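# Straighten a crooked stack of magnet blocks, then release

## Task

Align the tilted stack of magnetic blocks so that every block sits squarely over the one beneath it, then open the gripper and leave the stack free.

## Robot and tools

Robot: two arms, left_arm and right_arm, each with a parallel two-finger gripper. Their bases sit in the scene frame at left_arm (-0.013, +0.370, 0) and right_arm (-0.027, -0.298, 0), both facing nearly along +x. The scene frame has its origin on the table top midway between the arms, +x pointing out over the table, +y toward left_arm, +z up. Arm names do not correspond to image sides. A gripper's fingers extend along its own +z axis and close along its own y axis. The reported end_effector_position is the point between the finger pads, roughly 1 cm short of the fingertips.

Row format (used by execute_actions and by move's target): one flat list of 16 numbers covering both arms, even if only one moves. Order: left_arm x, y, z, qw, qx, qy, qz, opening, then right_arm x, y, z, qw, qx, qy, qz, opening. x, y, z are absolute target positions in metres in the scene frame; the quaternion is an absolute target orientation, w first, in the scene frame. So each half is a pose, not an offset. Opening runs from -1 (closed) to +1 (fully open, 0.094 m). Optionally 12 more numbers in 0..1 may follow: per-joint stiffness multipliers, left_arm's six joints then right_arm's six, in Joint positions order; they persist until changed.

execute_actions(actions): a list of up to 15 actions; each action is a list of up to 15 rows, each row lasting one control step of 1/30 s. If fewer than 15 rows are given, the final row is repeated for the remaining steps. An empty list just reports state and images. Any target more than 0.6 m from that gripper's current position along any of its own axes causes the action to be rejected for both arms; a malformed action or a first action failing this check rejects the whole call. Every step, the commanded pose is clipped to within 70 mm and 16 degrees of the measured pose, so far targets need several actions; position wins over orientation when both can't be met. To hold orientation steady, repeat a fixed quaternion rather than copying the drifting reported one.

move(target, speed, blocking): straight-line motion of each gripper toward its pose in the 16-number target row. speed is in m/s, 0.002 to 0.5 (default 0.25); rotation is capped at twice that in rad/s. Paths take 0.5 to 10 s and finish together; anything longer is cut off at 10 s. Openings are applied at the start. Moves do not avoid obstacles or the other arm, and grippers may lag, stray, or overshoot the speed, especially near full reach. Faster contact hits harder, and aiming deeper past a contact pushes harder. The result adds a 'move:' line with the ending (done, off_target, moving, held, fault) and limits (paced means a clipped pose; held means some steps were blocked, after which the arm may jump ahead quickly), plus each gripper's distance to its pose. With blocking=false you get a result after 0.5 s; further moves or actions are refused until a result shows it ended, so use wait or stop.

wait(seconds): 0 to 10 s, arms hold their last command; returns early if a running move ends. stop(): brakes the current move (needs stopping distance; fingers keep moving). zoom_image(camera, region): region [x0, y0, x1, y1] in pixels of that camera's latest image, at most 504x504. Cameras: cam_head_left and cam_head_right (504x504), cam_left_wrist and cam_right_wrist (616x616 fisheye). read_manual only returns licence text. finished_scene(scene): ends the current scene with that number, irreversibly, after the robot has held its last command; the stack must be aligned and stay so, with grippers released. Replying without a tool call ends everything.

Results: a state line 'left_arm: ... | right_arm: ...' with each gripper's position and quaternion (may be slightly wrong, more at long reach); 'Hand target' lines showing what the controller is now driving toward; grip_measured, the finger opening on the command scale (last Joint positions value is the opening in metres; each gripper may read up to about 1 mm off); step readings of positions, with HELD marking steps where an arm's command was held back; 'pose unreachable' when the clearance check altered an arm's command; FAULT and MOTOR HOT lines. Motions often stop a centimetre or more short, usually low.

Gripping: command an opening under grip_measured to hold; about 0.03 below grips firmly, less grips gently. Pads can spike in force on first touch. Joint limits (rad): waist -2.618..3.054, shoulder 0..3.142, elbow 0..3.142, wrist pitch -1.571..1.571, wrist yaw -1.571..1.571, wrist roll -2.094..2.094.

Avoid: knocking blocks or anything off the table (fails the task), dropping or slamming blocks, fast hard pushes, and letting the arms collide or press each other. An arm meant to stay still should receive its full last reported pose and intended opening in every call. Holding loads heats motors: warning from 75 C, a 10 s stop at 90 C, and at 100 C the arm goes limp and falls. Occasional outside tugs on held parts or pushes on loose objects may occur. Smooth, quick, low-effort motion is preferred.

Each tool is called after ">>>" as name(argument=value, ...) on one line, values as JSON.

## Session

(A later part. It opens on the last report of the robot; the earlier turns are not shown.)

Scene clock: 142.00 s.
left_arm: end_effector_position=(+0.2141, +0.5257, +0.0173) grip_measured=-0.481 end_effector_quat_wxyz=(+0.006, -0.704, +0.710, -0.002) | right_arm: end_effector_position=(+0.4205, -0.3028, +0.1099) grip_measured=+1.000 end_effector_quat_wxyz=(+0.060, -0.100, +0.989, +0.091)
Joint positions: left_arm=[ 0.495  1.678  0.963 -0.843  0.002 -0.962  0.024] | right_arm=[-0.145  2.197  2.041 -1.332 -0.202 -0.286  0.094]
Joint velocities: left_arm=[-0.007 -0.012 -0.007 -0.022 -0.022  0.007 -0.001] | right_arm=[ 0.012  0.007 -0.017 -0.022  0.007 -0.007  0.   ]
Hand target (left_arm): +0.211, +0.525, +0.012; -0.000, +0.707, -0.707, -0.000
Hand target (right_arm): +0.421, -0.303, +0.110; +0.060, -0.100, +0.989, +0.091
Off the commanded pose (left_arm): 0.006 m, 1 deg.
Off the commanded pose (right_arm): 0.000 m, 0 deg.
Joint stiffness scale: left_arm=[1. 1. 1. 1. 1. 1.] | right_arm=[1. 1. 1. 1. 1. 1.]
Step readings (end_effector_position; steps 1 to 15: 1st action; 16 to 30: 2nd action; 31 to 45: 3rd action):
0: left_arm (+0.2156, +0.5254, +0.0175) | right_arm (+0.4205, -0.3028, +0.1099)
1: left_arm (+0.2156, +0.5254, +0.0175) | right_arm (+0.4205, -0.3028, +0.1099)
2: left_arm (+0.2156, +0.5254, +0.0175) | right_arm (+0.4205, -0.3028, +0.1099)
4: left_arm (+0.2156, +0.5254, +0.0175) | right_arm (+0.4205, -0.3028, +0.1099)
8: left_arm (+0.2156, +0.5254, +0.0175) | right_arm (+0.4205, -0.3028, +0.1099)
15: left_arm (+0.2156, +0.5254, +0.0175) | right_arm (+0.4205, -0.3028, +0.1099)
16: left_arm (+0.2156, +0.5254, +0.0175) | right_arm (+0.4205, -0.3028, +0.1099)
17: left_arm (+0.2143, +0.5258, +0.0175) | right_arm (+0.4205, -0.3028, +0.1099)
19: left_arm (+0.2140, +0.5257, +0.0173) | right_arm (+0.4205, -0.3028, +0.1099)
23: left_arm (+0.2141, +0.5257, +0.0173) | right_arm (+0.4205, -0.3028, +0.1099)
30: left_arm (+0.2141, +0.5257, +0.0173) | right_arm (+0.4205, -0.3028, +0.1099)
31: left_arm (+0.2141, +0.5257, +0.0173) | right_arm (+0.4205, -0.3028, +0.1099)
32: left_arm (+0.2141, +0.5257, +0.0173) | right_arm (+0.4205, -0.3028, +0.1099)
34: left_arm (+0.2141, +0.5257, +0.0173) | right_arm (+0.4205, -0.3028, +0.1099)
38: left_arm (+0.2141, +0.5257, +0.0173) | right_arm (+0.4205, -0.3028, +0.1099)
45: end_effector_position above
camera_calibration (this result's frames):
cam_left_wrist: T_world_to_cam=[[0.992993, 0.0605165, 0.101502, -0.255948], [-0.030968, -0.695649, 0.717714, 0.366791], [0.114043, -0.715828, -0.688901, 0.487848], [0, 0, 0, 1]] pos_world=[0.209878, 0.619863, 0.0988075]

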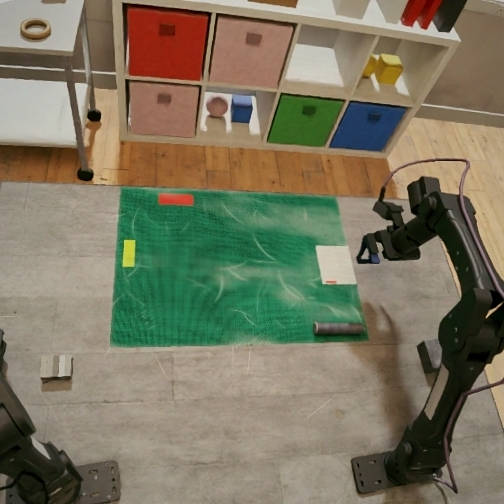

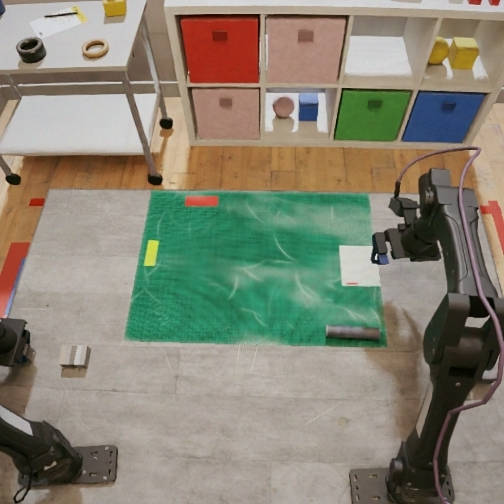

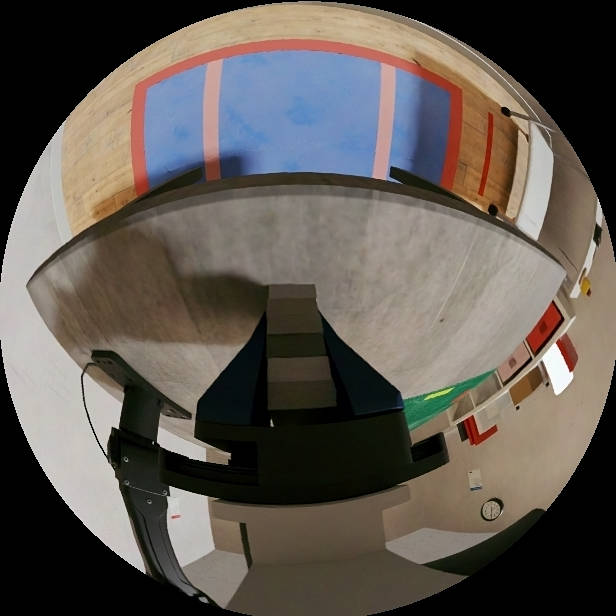

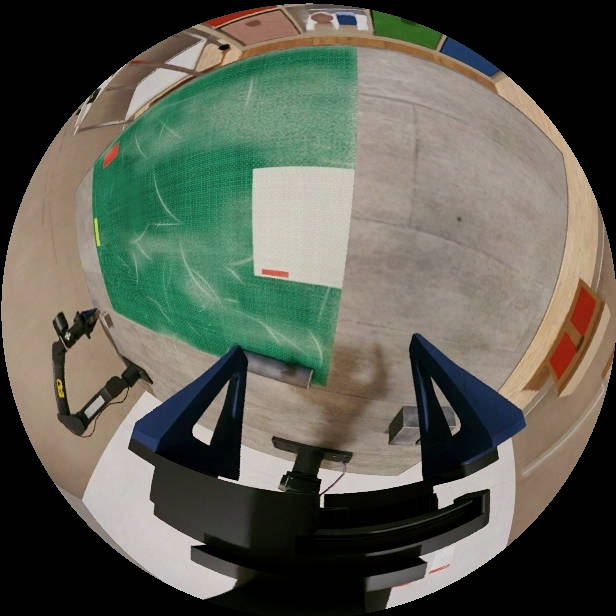

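>>> execute_actions(actions=[[[0.211, 0.525, 0.012, 0, -0.707, 0.707, 0, 1, 0.4205, -0.3028, 0.1099, 0.060, -0.100, 0.989, 0.091, 1]], [[0.211, 0.525, 0.012, 0, -0.707, 0.707, 0, 1, 0.4205, -0.3028, 0.1099, 0.060, -0.100, 0.989, 0.091, 1]]])

>>> move(target=[0.211, 0.525, 0.14, 0, -0.707, 0.707, 0, 1, 0.4205, -0.3028, 0.1099, 0.060, -0.100, 0.989, 0.091, 1], speed=0.1)

>>> zoom_image(camera="cam_left_wrist", region=[230, 180, 380, 330])

Scene clock: 149.20 s.
left_arm: end_effector_position=(+0.2145, +0.5260, +0.0173) grip_measured=+1.000 end_effector_quat_wxyz=(+0.007, -0.704, +0.710, -0.002) | right_arm: end_effector_position=(+0.4205, -0.3028, +0.1099) grip_measured=+1.000 end_effector_quat_wxyz=(+0.060, -0.100, +0.989, +0.091)
Joint positions: left_arm=[ 0.495  1.678  0.963 -0.841  0.002 -0.962  0.094] | right_arm=[-0.145  2.197  2.041 -1.332 -0.202 -0.286  0.094]
Joint velocities: left_arm=[ 0.012  0.002  0.007 -0.022  0.007 -0.051  0.   ] | right_arm=[ 0.012  0.002 -0.017 -0.007  0.125  0.007  0.   ]
Hand target (left_arm): +0.211, +0.525, +0.012; -0.000, +0.707, -0.707, -0.000
Hand target (right_arm): +0.421, -0.303, +0.110; +0.060, -0.100, +0.989, +0.091
Off the commanded pose (left_arm): 0.006 m, 1 deg.
Off the commanded pose (right_arm): 0.000 m, 0 deg.
Joint stiffness scale: left_arm=[1. 1. 1. 1. 1. 1.] | right_arm=[1. 1. 1. 1. 1. 1.]
Step readings (end_effector_position; steps 1 to 15: 1st action; 16 to 30: 2nd action):
0: left_arm (+0.2141, +0.5257, +0.0173) | right_arm (+0.4205, -0.3028, +0.1099)
1: left_arm (+0.2141, +0.5257, +0.0173) | right_arm (+0.4205, -0.3028, +0.1099)
2: left_arm (+0.2143, +0.5258, +0.0173) | right_arm (+0.4205, -0.3028, +0.1099)
4: left_arm (+0.2144, +0.5259, +0.0173) | right_arm (+0.4205, -0.3028, +0.1099)
8: left_arm (+0.2145, +0.5259, +0.0173) | right_arm (+0.4205, -0.3028, +0.1099)
15: left_arm (+0.2145, +0.5260, +0.0173) | right_arm (+0.4205, -0.3028, +0.1099)
16: left_arm (+0.2145, +0.5260, +0.0173) | right_arm (+0.4205, -0.3028, +0.1099)
17: left_arm (+0.2145, +0.5260, +0.0173) | right_arm (+0.4205, -0.3028, +0.1099)
19: left_arm (+0.2145, +0.5260, +0.0173) | right_arm (+0.4205, -0.3028, +0.1099)
23: left_arm (+0.2145, +0.5260, +0.0173) | right_arm (+0.4205, -0.3028, +0.1099)
30: end_effector_position above
camera_calibration (this result's frames):
cam_left_wrist: T_world_to_cam=[[0.992799, 0.0603839, 0.103455, -0.256357], [-0.0323225, -0.696577, 0.716754, 0.367819], [0.115345, -0.714937, -0.689609, 0.487294], [0, 0, 0, 1]] pos_world=[0.210193, 0.620079, 0.0989286]

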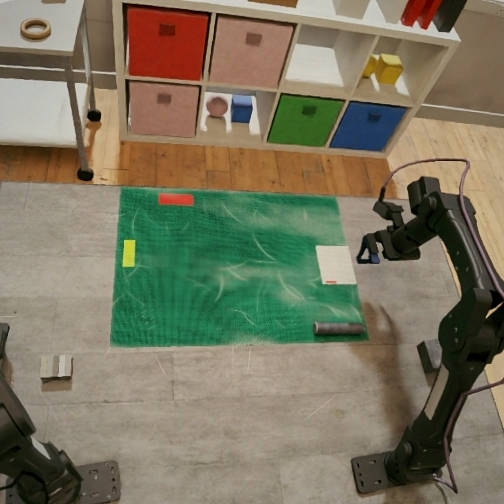

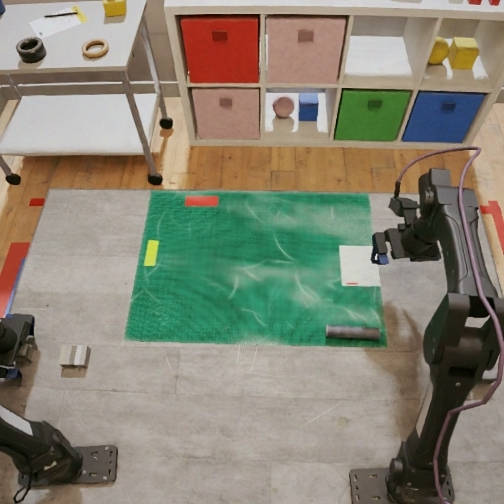

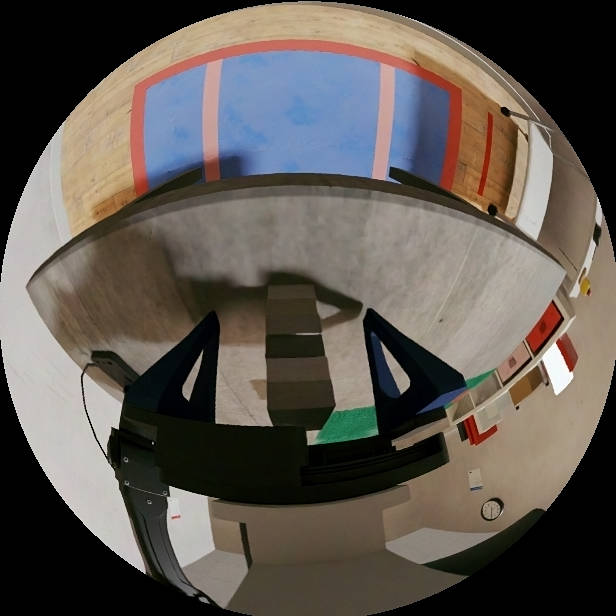

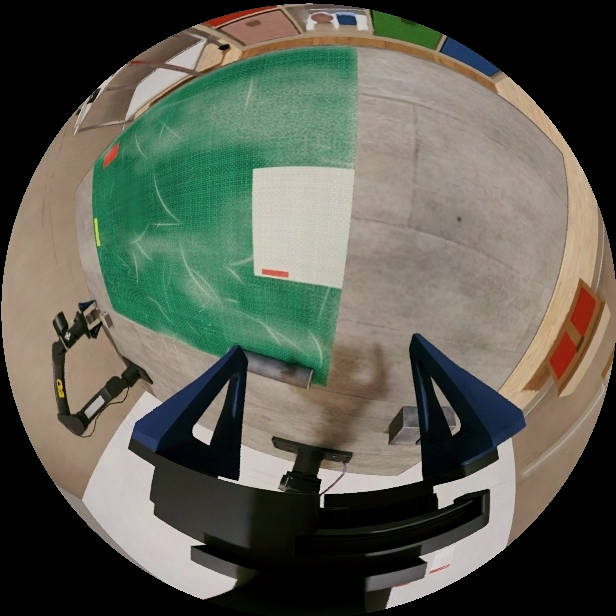

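Scene clock: 151.03 s.
left_arm: end_effector_position=(+0.2091, +0.5221, +0.1305) grip_measured=+1.000 end_effector_quat_wxyz=(-0.013, -0.704, +0.710, +0.001) | right_arm: end_effector_position=(+0.4205, -0.3028, +0.1099) grip_measured=+1.000 end_effector_quat_wxyz=(+0.060, -0.100, +0.989, +0.091)
Joint positions: left_arm=[ 0.495  1.585  1.33  -1.342  0.003 -0.962  0.094] | right_arm=[-0.145  2.197  2.041 -1.332 -0.202 -0.286  0.094]
Joint velocities: left_arm=[ 0.002 -0.007 -0.002 -0.051 -0.037  0.022  0.   ] | right_arm=[-0.017  0.017 -0.002 -0.051 -0.022 -0.037  0.   ]
Hand target (left_arm): +0.210, +0.524, +0.140; -0.000, +0.707, -0.707, -0.000
Hand target (right_arm): +0.421, -0.303, +0.110; +0.060, -0.100, +0.989, +0.091
Off the commanded pose (left_arm): 0.010 m, 2 deg.
Off the commanded pose (right_arm): 0.000 m, 0 deg.
Joint stiffness scale: left_arm=[1. 1. 1. 1. 1. 1.] | right_arm=[1. 1. 1. 1. 1. 1.]
move: done
camera_calibration (this result's frames):
cam_left_wrist: T_world_to_cam=[[0.995687, 0.0624454, 0.0686131, -0.259575], [-0.00797302, -0.679234, 0.733878, 0.267467], [0.0924317, -0.73126, -0.675807, 0.574681], [0, 0, 0, 1]] pos_world=[0.207469, 0.618123, 0.209896]

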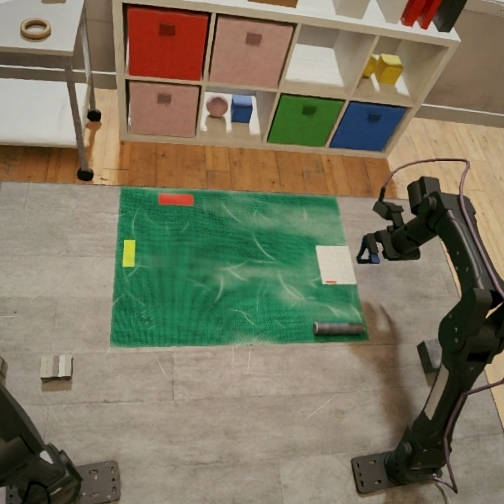

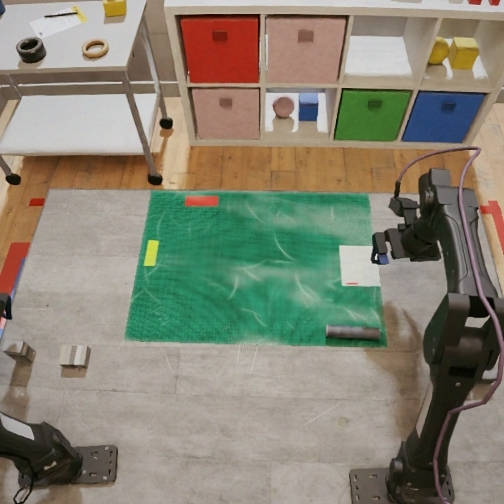

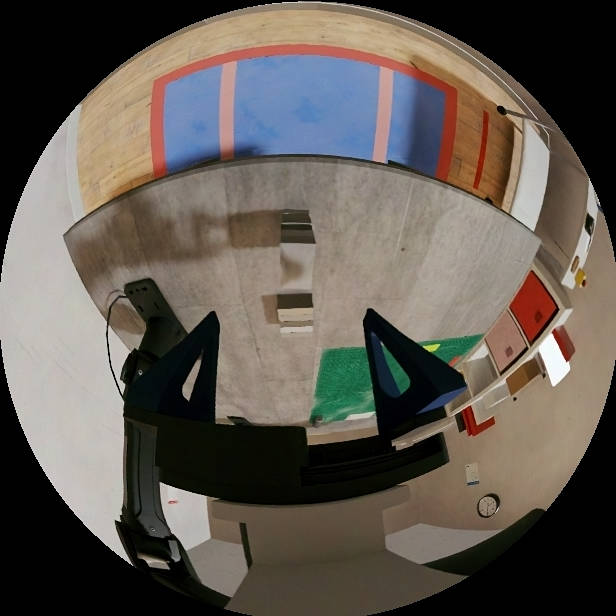

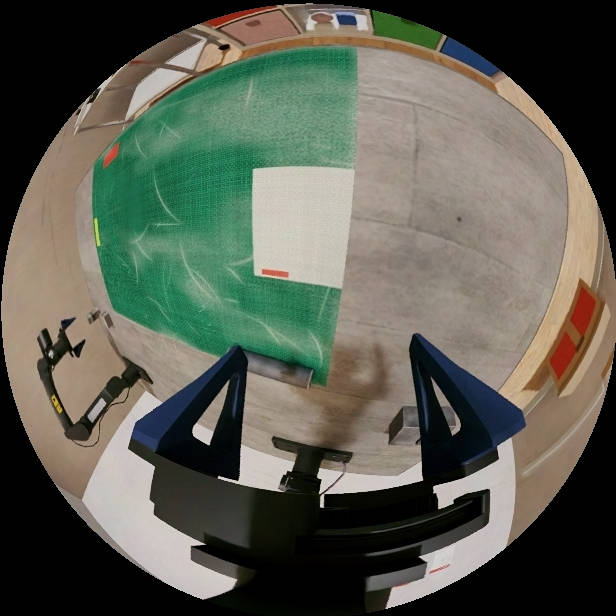

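Region (230, 180, 380, 330) of cam_left_wrist's 616x616 image, scaled by 3.360, with more detail than that image has.

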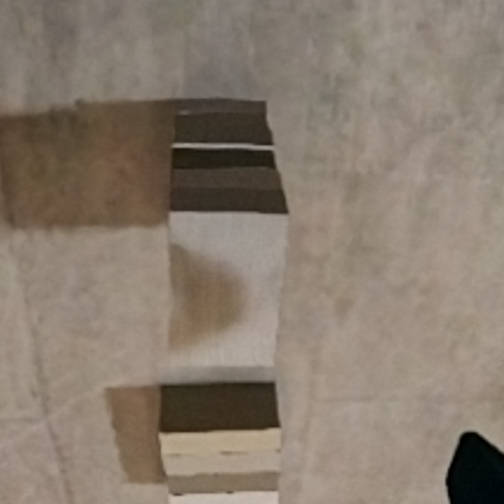

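>>> zoom_image(camera="cam_head_right", region=[0, 320, 100, 390])

Region (0, 320, 100, 390) of cam_head_right's 504x504 image, scaled by 5.040, with more detail than that image has; it fills the top 353 rows of this view, and the rest is white.

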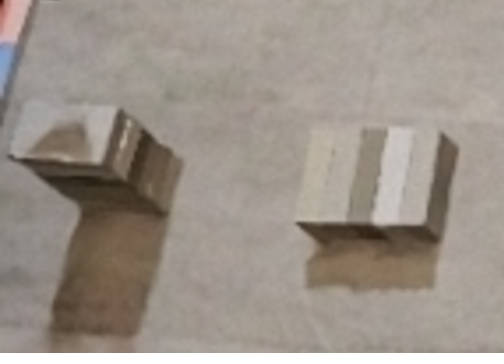

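>>> move(target=[0.211, 0.525, 0.13, 0, 0, 1, 0, 1, 0.4205, -0.3028, 0.1099, 0.060, -0.100, 0.989, 0.091, 1], speed=0.4)

>>> move(target=[0.211, 0.525, 0.012, 0, 0, 1, 0, 1, 0.4205, -0.3028, 0.1099, 0.060, -0.100, 0.989, 0.091, 1], speed=0.07)

>>> execute_actions(actions=[[[0.211, 0.525, 0.012, 0, 0, 1, 0, 0.2, 0.4205, -0.3028, 0.1099, 0.060, -0.100, 0.989, 0.091, 1]], [[0.211, 0.525, 0.012, 0, 0, 1, 0, -0.3, 0.4205, -0.3028, 0.1099, 0.060, -0.100, 0.989, 0.091, 1]], [[0.211, 0.525, 0.012, 0, 0, 1, 0, -0.3, 0.4205, -0.3028, 0.1099, 0.060, -0.100, 0.989, 0.091, 1]], [[0.211, 0.525, 0.012, 0, 0, 1, 0, 1, 0.4205, -0.3028, 0.1099, 0.060, -0.100, 0.989, 0.091, 1]], [[0.211, 0.525, 0.012, 0, 0, 1, 0, 1, 0.4205, -0.3028, 0.1099, 0.060, -0.100, 0.989, 0.091, 1]]])

Scene clock: 165.13 s.
left_arm: end_effector_position=(+0.2121, +0.5255, +0.1304) grip_measured=+1.000 end_effector_quat_wxyz=(-0.005, -0.004, +1.000, -0.001) | right_arm: end_effector_position=(+0.4205, -0.3028, +0.1099) grip_measured=+1.000 end_effector_quat_wxyz=(+0.060, -0.100, +0.989, +0.091)
Joint positions: left_arm=[ 0.495  1.585  1.33  -1.324 -0.003  0.593  0.094] | right_arm=[-0.145  2.197  2.041 -1.332 -0.202 -0.286  0.094]
Joint velocities: left_arm=[-0.012 -0.012 -0.007 -0.066  0.022 -0.007  0.   ] | right_arm=[ 0.012 -0.017 -0.017 -0.007 -0.037 -0.022  0.   ]
Hand target (left_arm): +0.211, +0.525, +0.130; -0.000, +0.000, +1.000, -0.000
Hand target (right_arm): +0.421, -0.303, +0.110; +0.060, -0.100, +0.989, +0.091
Off the commanded pose (left_arm): 0.001 m, 1 deg.
Off the commanded pose (right_arm): 0.000 m, 0 deg.
Joint stiffness scale: left_arm=[1. 1. 1. 1. 1. 1.] | right_arm=[1. 1. 1. 1. 1. 1.]
move: done
camera_calibration (this result's frames):
cam_left_wrist: T_world_to_cam=[[0.0772601, -0.992853, 0.0909572, 0.483708], [-0.68554, 0.0133392, 0.727912, 0.0503751], [-0.723923, -0.118593, -0.67961, 0.428501], [0, 0, 0, 1]] pos_world=[0.307365, 0.530397, 0.210548]

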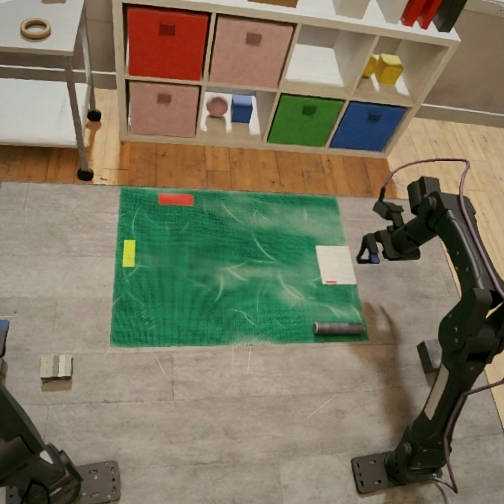

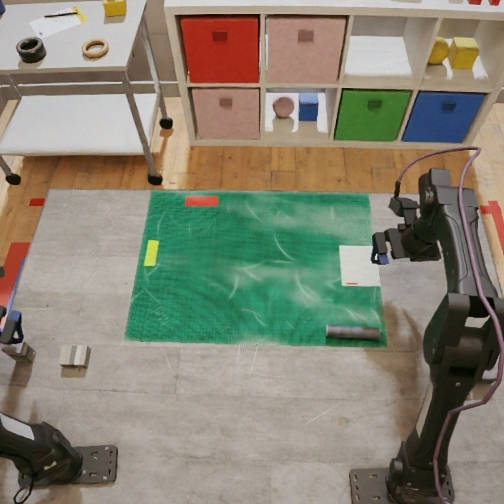

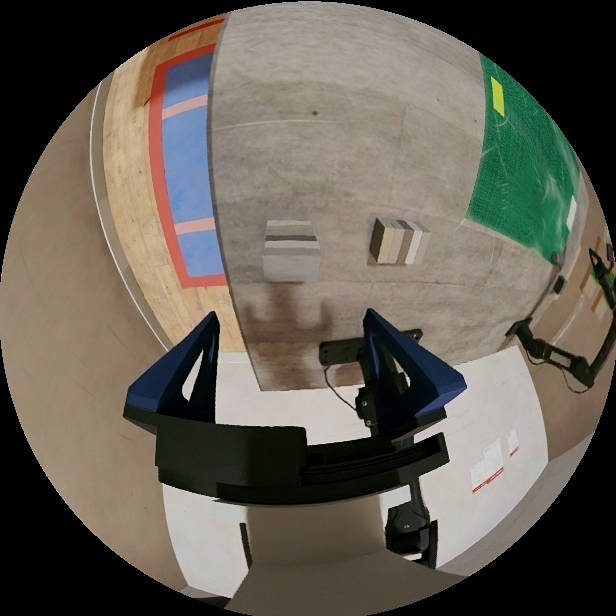

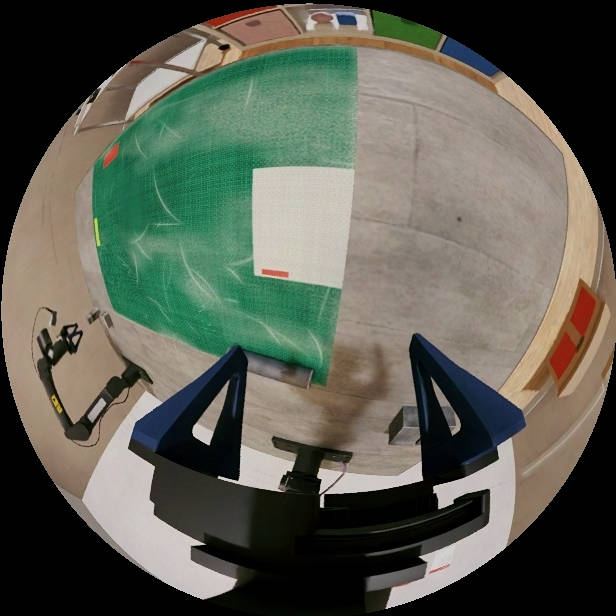

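Scene clock: 167.37 s.
left_arm: end_effector_position=(+0.2149, +0.5275, +0.0174) grip_measured=+1.000 end_effector_quat_wxyz=(+0.004, -0.002, +1.000, +0.005) | right_arm: end_effector_position=(+0.4205, -0.3028, +0.1099) grip_measured=+1.000 end_effector_quat_wxyz=(+0.060, -0.100, +0.989, +0.091)
Joint positions: left_arm=[ 0.495  1.684  0.97  -0.844 -0.003  0.596  0.094] | right_arm=[-0.145  2.197  2.041 -1.332 -0.202 -0.286  0.094]
Joint velocities: left_arm=[0.017 0.022 0.002 0.066 0.051 0.007 0.   ] | right_arm=[ 0.017 -0.022  0.007 -0.037 -0.037 -0.037  0.   ]
Hand target (left_arm): +0.212, +0.526, +0.012; -0.000, -0.000, +1.000, -0.000
Hand target (right_arm): +0.421, -0.303, +0.110; +0.060, -0.100, +0.989, +0.091
Off the commanded pose (left_arm): 0.007 m, 1 deg.
Off the commanded pose (right_arm): 0.000 m, 0 deg.
Joint stiffness scale: left_arm=[1. 1. 1. 1. 1. 1.] | right_arm=[1. 1. 1. 1. 1. 1.]
move: done
camera_calibration (this result's frames):
cam_left_wrist: T_world_to_cam=[[0.0730735, -0.994105, 0.0800995, 0.497457], [-0.698456, 0.00631982, 0.715625, 0.141237], [-0.711913, -0.108239, -0.693877, 0.34623], [0, 0, 0, 1]] pos_world=[0.308783, 0.531107, 0.0993221]

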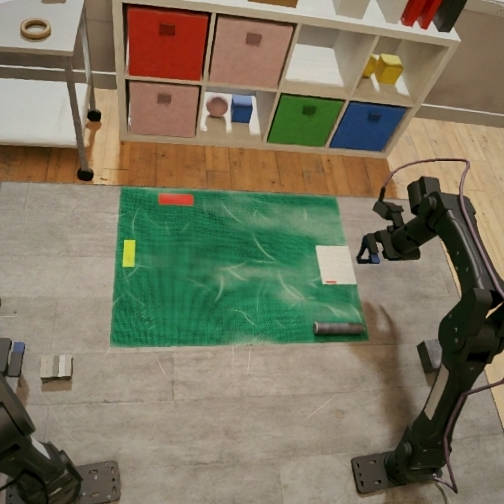

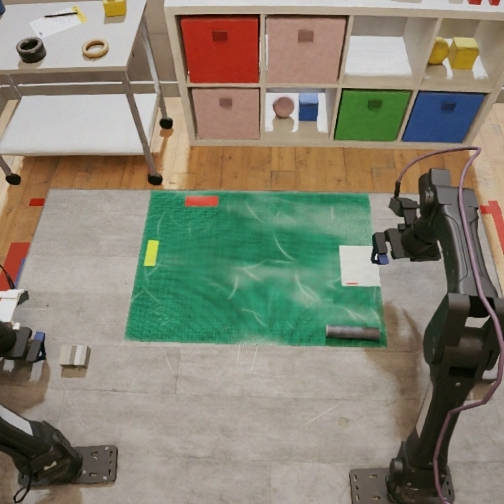

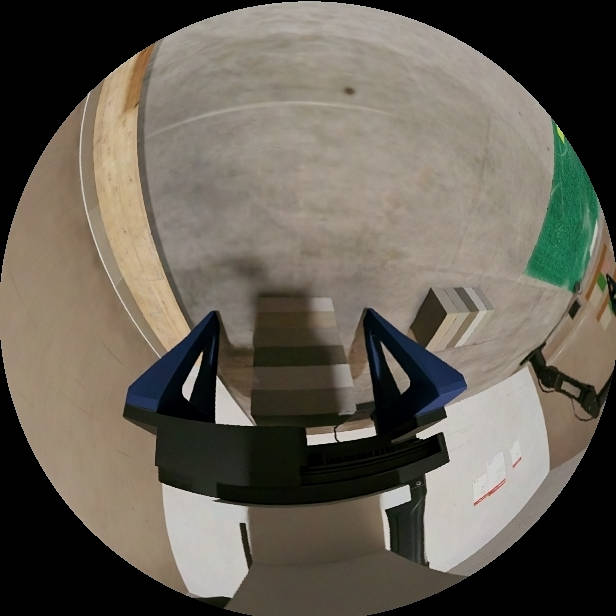

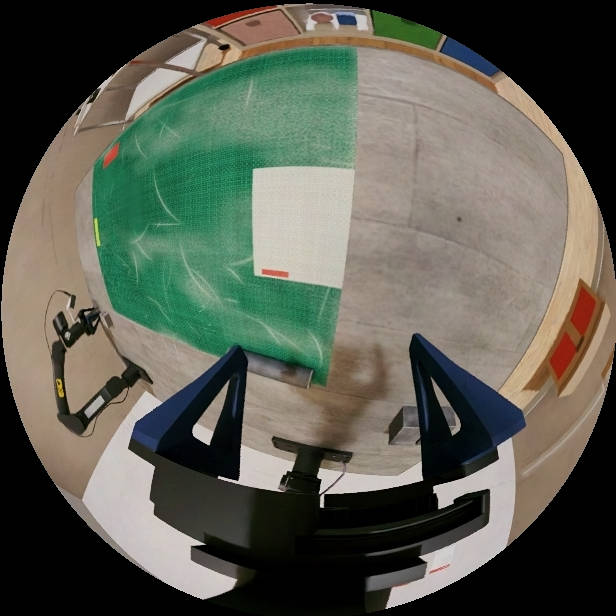

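Scene clock: 169.87 s.
left_arm: end_effector_position=(+0.2154, +0.5274, +0.0171) grip_measured=+1.000 end_effector_quat_wxyz=(+0.006, -0.002, +1.000, +0.005) | right_arm: end_effector_position=(+0.4205, -0.3028, +0.1099) grip_measured=+1.000 end_effector_quat_wxyz=(+0.060, -0.100, +0.989, +0.091)
Joint positions: left_arm=[ 0.495  1.684  0.968 -0.84  -0.001  0.597  0.094] | right_arm=[-0.145  2.197  2.041 -1.332 -0.202 -0.286  0.094]
Joint velocities: left_arm=[ 0.002 -0.012  0.012 -0.022 -0.051 -0.022  0.   ] | right_arm=[-0.012 -0.002 -0.022  0.007 -0.007 -0.007  0.   ]
Hand target (left_arm): +0.211, +0.525, +0.012; -0.000, -0.000, +1.000, +0.000
Hand target (right_arm): +0.421, -0.303, +0.110; +0.060, -0.100, +0.989, +0.091
Off the commanded pose (left_arm): 0.007 m, 1 deg.
Off the commanded pose (right_arm): 0.000 m, 0 deg.
Joint stiffness scale: left_arm=[1. 1. 1. 1. 1. 1.] | right_arm=[1. 1. 1. 1. 1. 1.]
Step readings (end_effector_position; steps 1 to 15: 1st action; 16 to 30: 2nd action; 31 to 45: 3rd action; 46 to 60: 4th action; 61 to 75: 5th action):
0: left_arm (+0.2149, +0.5275, +0.0174) | right_arm (+0.4205, -0.3028, +0.1099)
1: left_arm (+0.2150, +0.5275, +0.0174) | right_arm (+0.4205, -0.3028, +0.1099)
2: left_arm (+0.2150, +0.5275, +0.0174) | right_arm (+0.4205, -0.3028, +0.1099)
4: left_arm (+0.2150, +0.5275, +0.0174) | right_arm (+0.4205, -0.3028, +0.1099)
8: left_arm (+0.2150, +0.5275, +0.0174) | right_arm (+0.4205, -0.3028, +0.1099)
15: left_arm (+0.2150, +0.5275, +0.0174) | right_arm (+0.4205, -0.3028, +0.1099)
16: left_arm (+0.2150, +0.5275, +0.0174) | right_arm (+0.4205, -0.3028, +0.1099)
17: left_arm (+0.2147, +0.5269, +0.0171) | right_arm (+0.4205, -0.3028, +0.1099)
19: left_arm (+0.2150, +0.5271, +0.0171) | right_arm (+0.4205, -0.3028, +0.1099)
23: left_arm (+0.2150, +0.5271, +0.0171) | right_arm (+0.4205, -0.3028, +0.1099)
30: left_arm (+0.2150, +0.5271, +0.0171) | right_arm (+0.4205, -0.3028, +0.1099)
31: left_arm (+0.2150, +0.5271, +0.0171) | right_arm (+0.4205, -0.3028, +0.1099)
32: left_arm (+0.2150, +0.5271, +0.0171) | right_arm (+0.4205, -0.3028, +0.1099)
34: left_arm (+0.2150, +0.5271, +0.0171) | right_arm (+0.4205, -0.3028, +0.1099)
38: left_arm (+0.2150, +0.5271, +0.0171) | right_arm (+0.4205, -0.3028, +0.1099)
45: left_arm (+0.2150, +0.5271, +0.0171) | right_arm (+0.4205, -0.3028, +0.1099)
46: left_arm (+0.2151, +0.5272, +0.0171) | right_arm (+0.4205, -0.3028, +0.1099)
47: left_arm (+0.2152, +0.5273, +0.0171) | right_arm (+0.4205, -0.3028, +0.1099)
49: left_arm (+0.2153, +0.5273, +0.0171) | right_arm (+0.4205, -0.3028, +0.1099)
53: left_arm (+0.2154, +0.5274, +0.0171) | right_arm (+0.4205, -0.3028, +0.1099)
60: left_arm (+0.2154, +0.5274, +0.0171) | right_arm (+0.4205, -0.3028, +0.1099)
61: left_arm (+0.2154, +0.5274, +0.0171) | right_arm (+0.4205, -0.3028, +0.1099)
62: left_arm (+0.2154, +0.5274, +0.0171) | right_arm (+0.4205, -0.3028, +0.1099)
64: left_arm (+0.2154, +0.5274, +0.0171) | right_arm (+0.4205, -0.3028, +0.1099)
68: left_arm (+0.2154, +0.5274, +0.0171) | right_arm (+0.4205, -0.3028, +0.1099)
75: end_effector_position above
camera_calibration (this result's frames):
cam_left_wrist: T_world_to_cam=[[0.0713182, -0.994178, 0.0807674, 0.497746], [-0.700329, 0.00774892, 0.713778, 0.141467], [-0.710248, -0.107469, -0.695699, 0.345563], [0, 0, 0, 1]] pos_world=[0.309011, 0.530889, 0.0992306]

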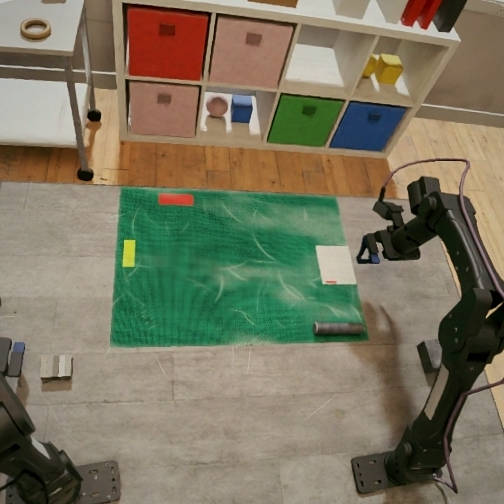

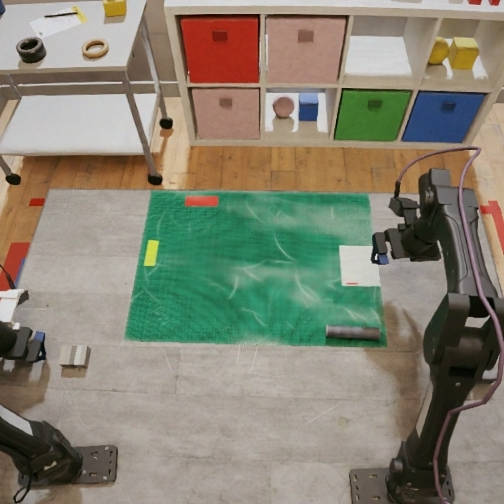

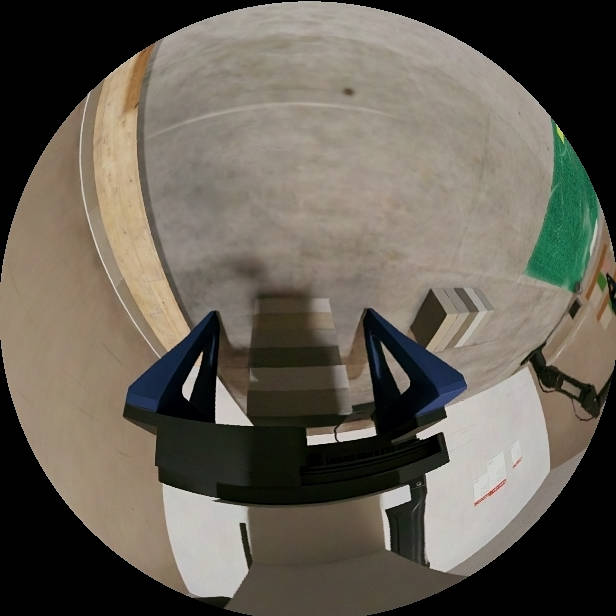

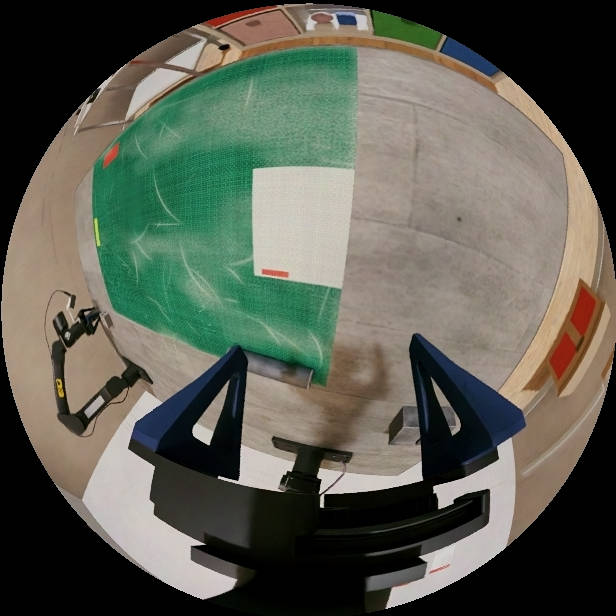

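>>> move(target=[0.211, 0.525, 0.14, 0, 0, 1, 0, 1, 0.4205, -0.3028, 0.1099, 0.060, -0.100, 0.989, 0.091, 1], speed=0.1)

>>> zoom_image(camera="cam_left_wrist", region=[230, 190, 350, 290])

Scene clock: 174.07 s.
left_arm: end_effector_position=(+0.2082, +0.5225, +0.1314) grip_measured=+1.000 end_effector_quat_wxyz=(-0.011, -0.001, +1.000, -0.006) | right_arm: end_effector_position=(+0.4205, -0.3028, +0.1099) grip_measured=+1.000 end_effector_quat_wxyz=(+0.060, -0.100, +0.989, +0.091)
Joint positions: left_arm=[ 0.495  1.582  1.331 -1.344 -0.001  0.597  0.094] | right_arm=[-0.145  2.197  2.041 -1.332 -0.202 -0.286  0.094]
Joint velocities: left_arm=[-0.007  0.012 -0.007  0.007  0.051  0.007  0.   ] | right_arm=[ 0.007  0.012 -0.012  0.022 -0.037 -0.037  0.   ]
Hand target (left_arm): +0.210, +0.524, +0.140; +0.000, -0.000, +1.000, +0.000
Hand target (right_arm): +0.421, -0.303, +0.110; +0.060, -0.100, +0.989, +0.091
Off the commanded pose (left_arm): 0.009 m, 1 deg.
Off the commanded pose (right_arm): 0.000 m, 0 deg.
Joint stiffness scale: left_arm=[1. 1. 1. 1. 1. 1.] | right_arm=[1. 1. 1. 1. 1. 1.]
move: done
camera_calibration (this result's frames):
cam_left_wrist: T_world_to_cam=[[0.0743195, -0.992123, 0.10084, 0.479839], [-0.676367, 0.0241582, 0.736169, 0.038454], [-0.732806, -0.122916, -0.669243, 0.428761], [0, 0, 0, 1]] pos_world=[0.304546, 0.527832, 0.21025]

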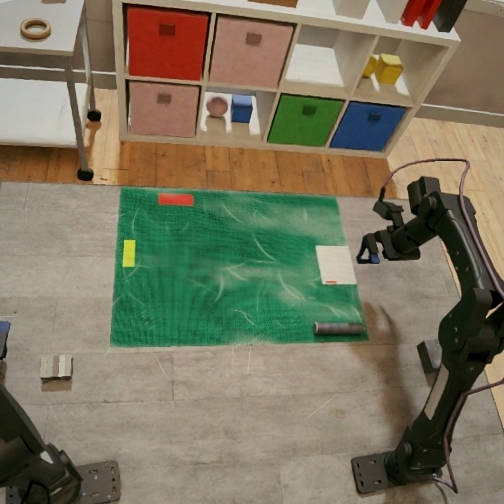

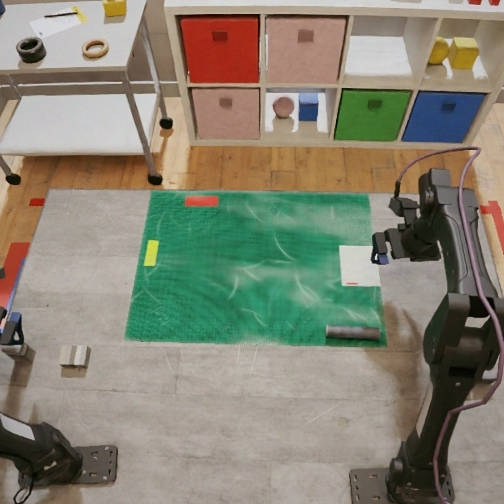

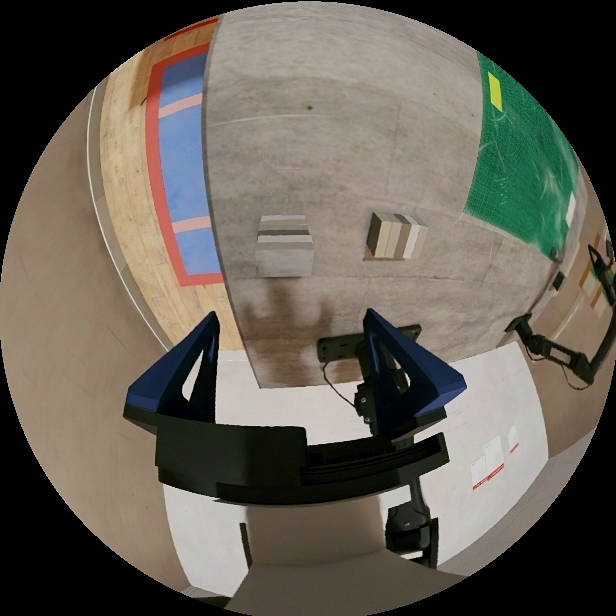

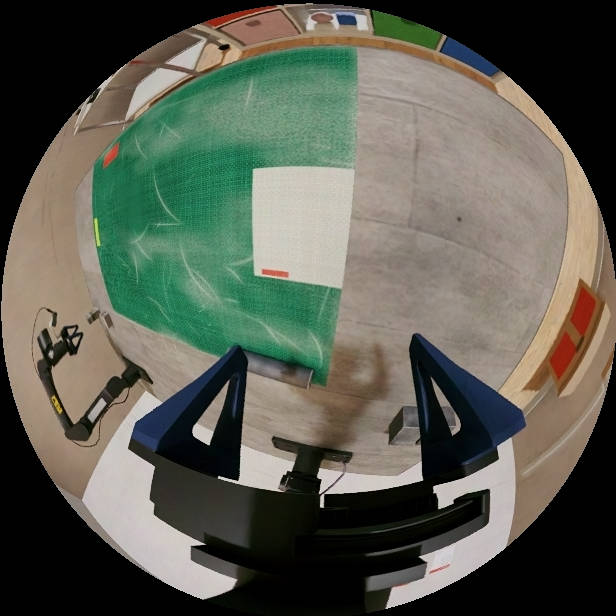

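Region (230, 190, 350, 290) of cam_left_wrist's 616x616 image, scaled by 4.200, with more detail than that image has.

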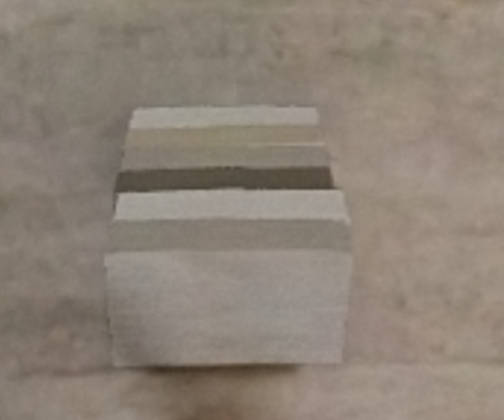

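The stack is squared up on both axes and the gripper is clear of it.

>>> finished_scene(scene=1)

The scene is finished: the task was done.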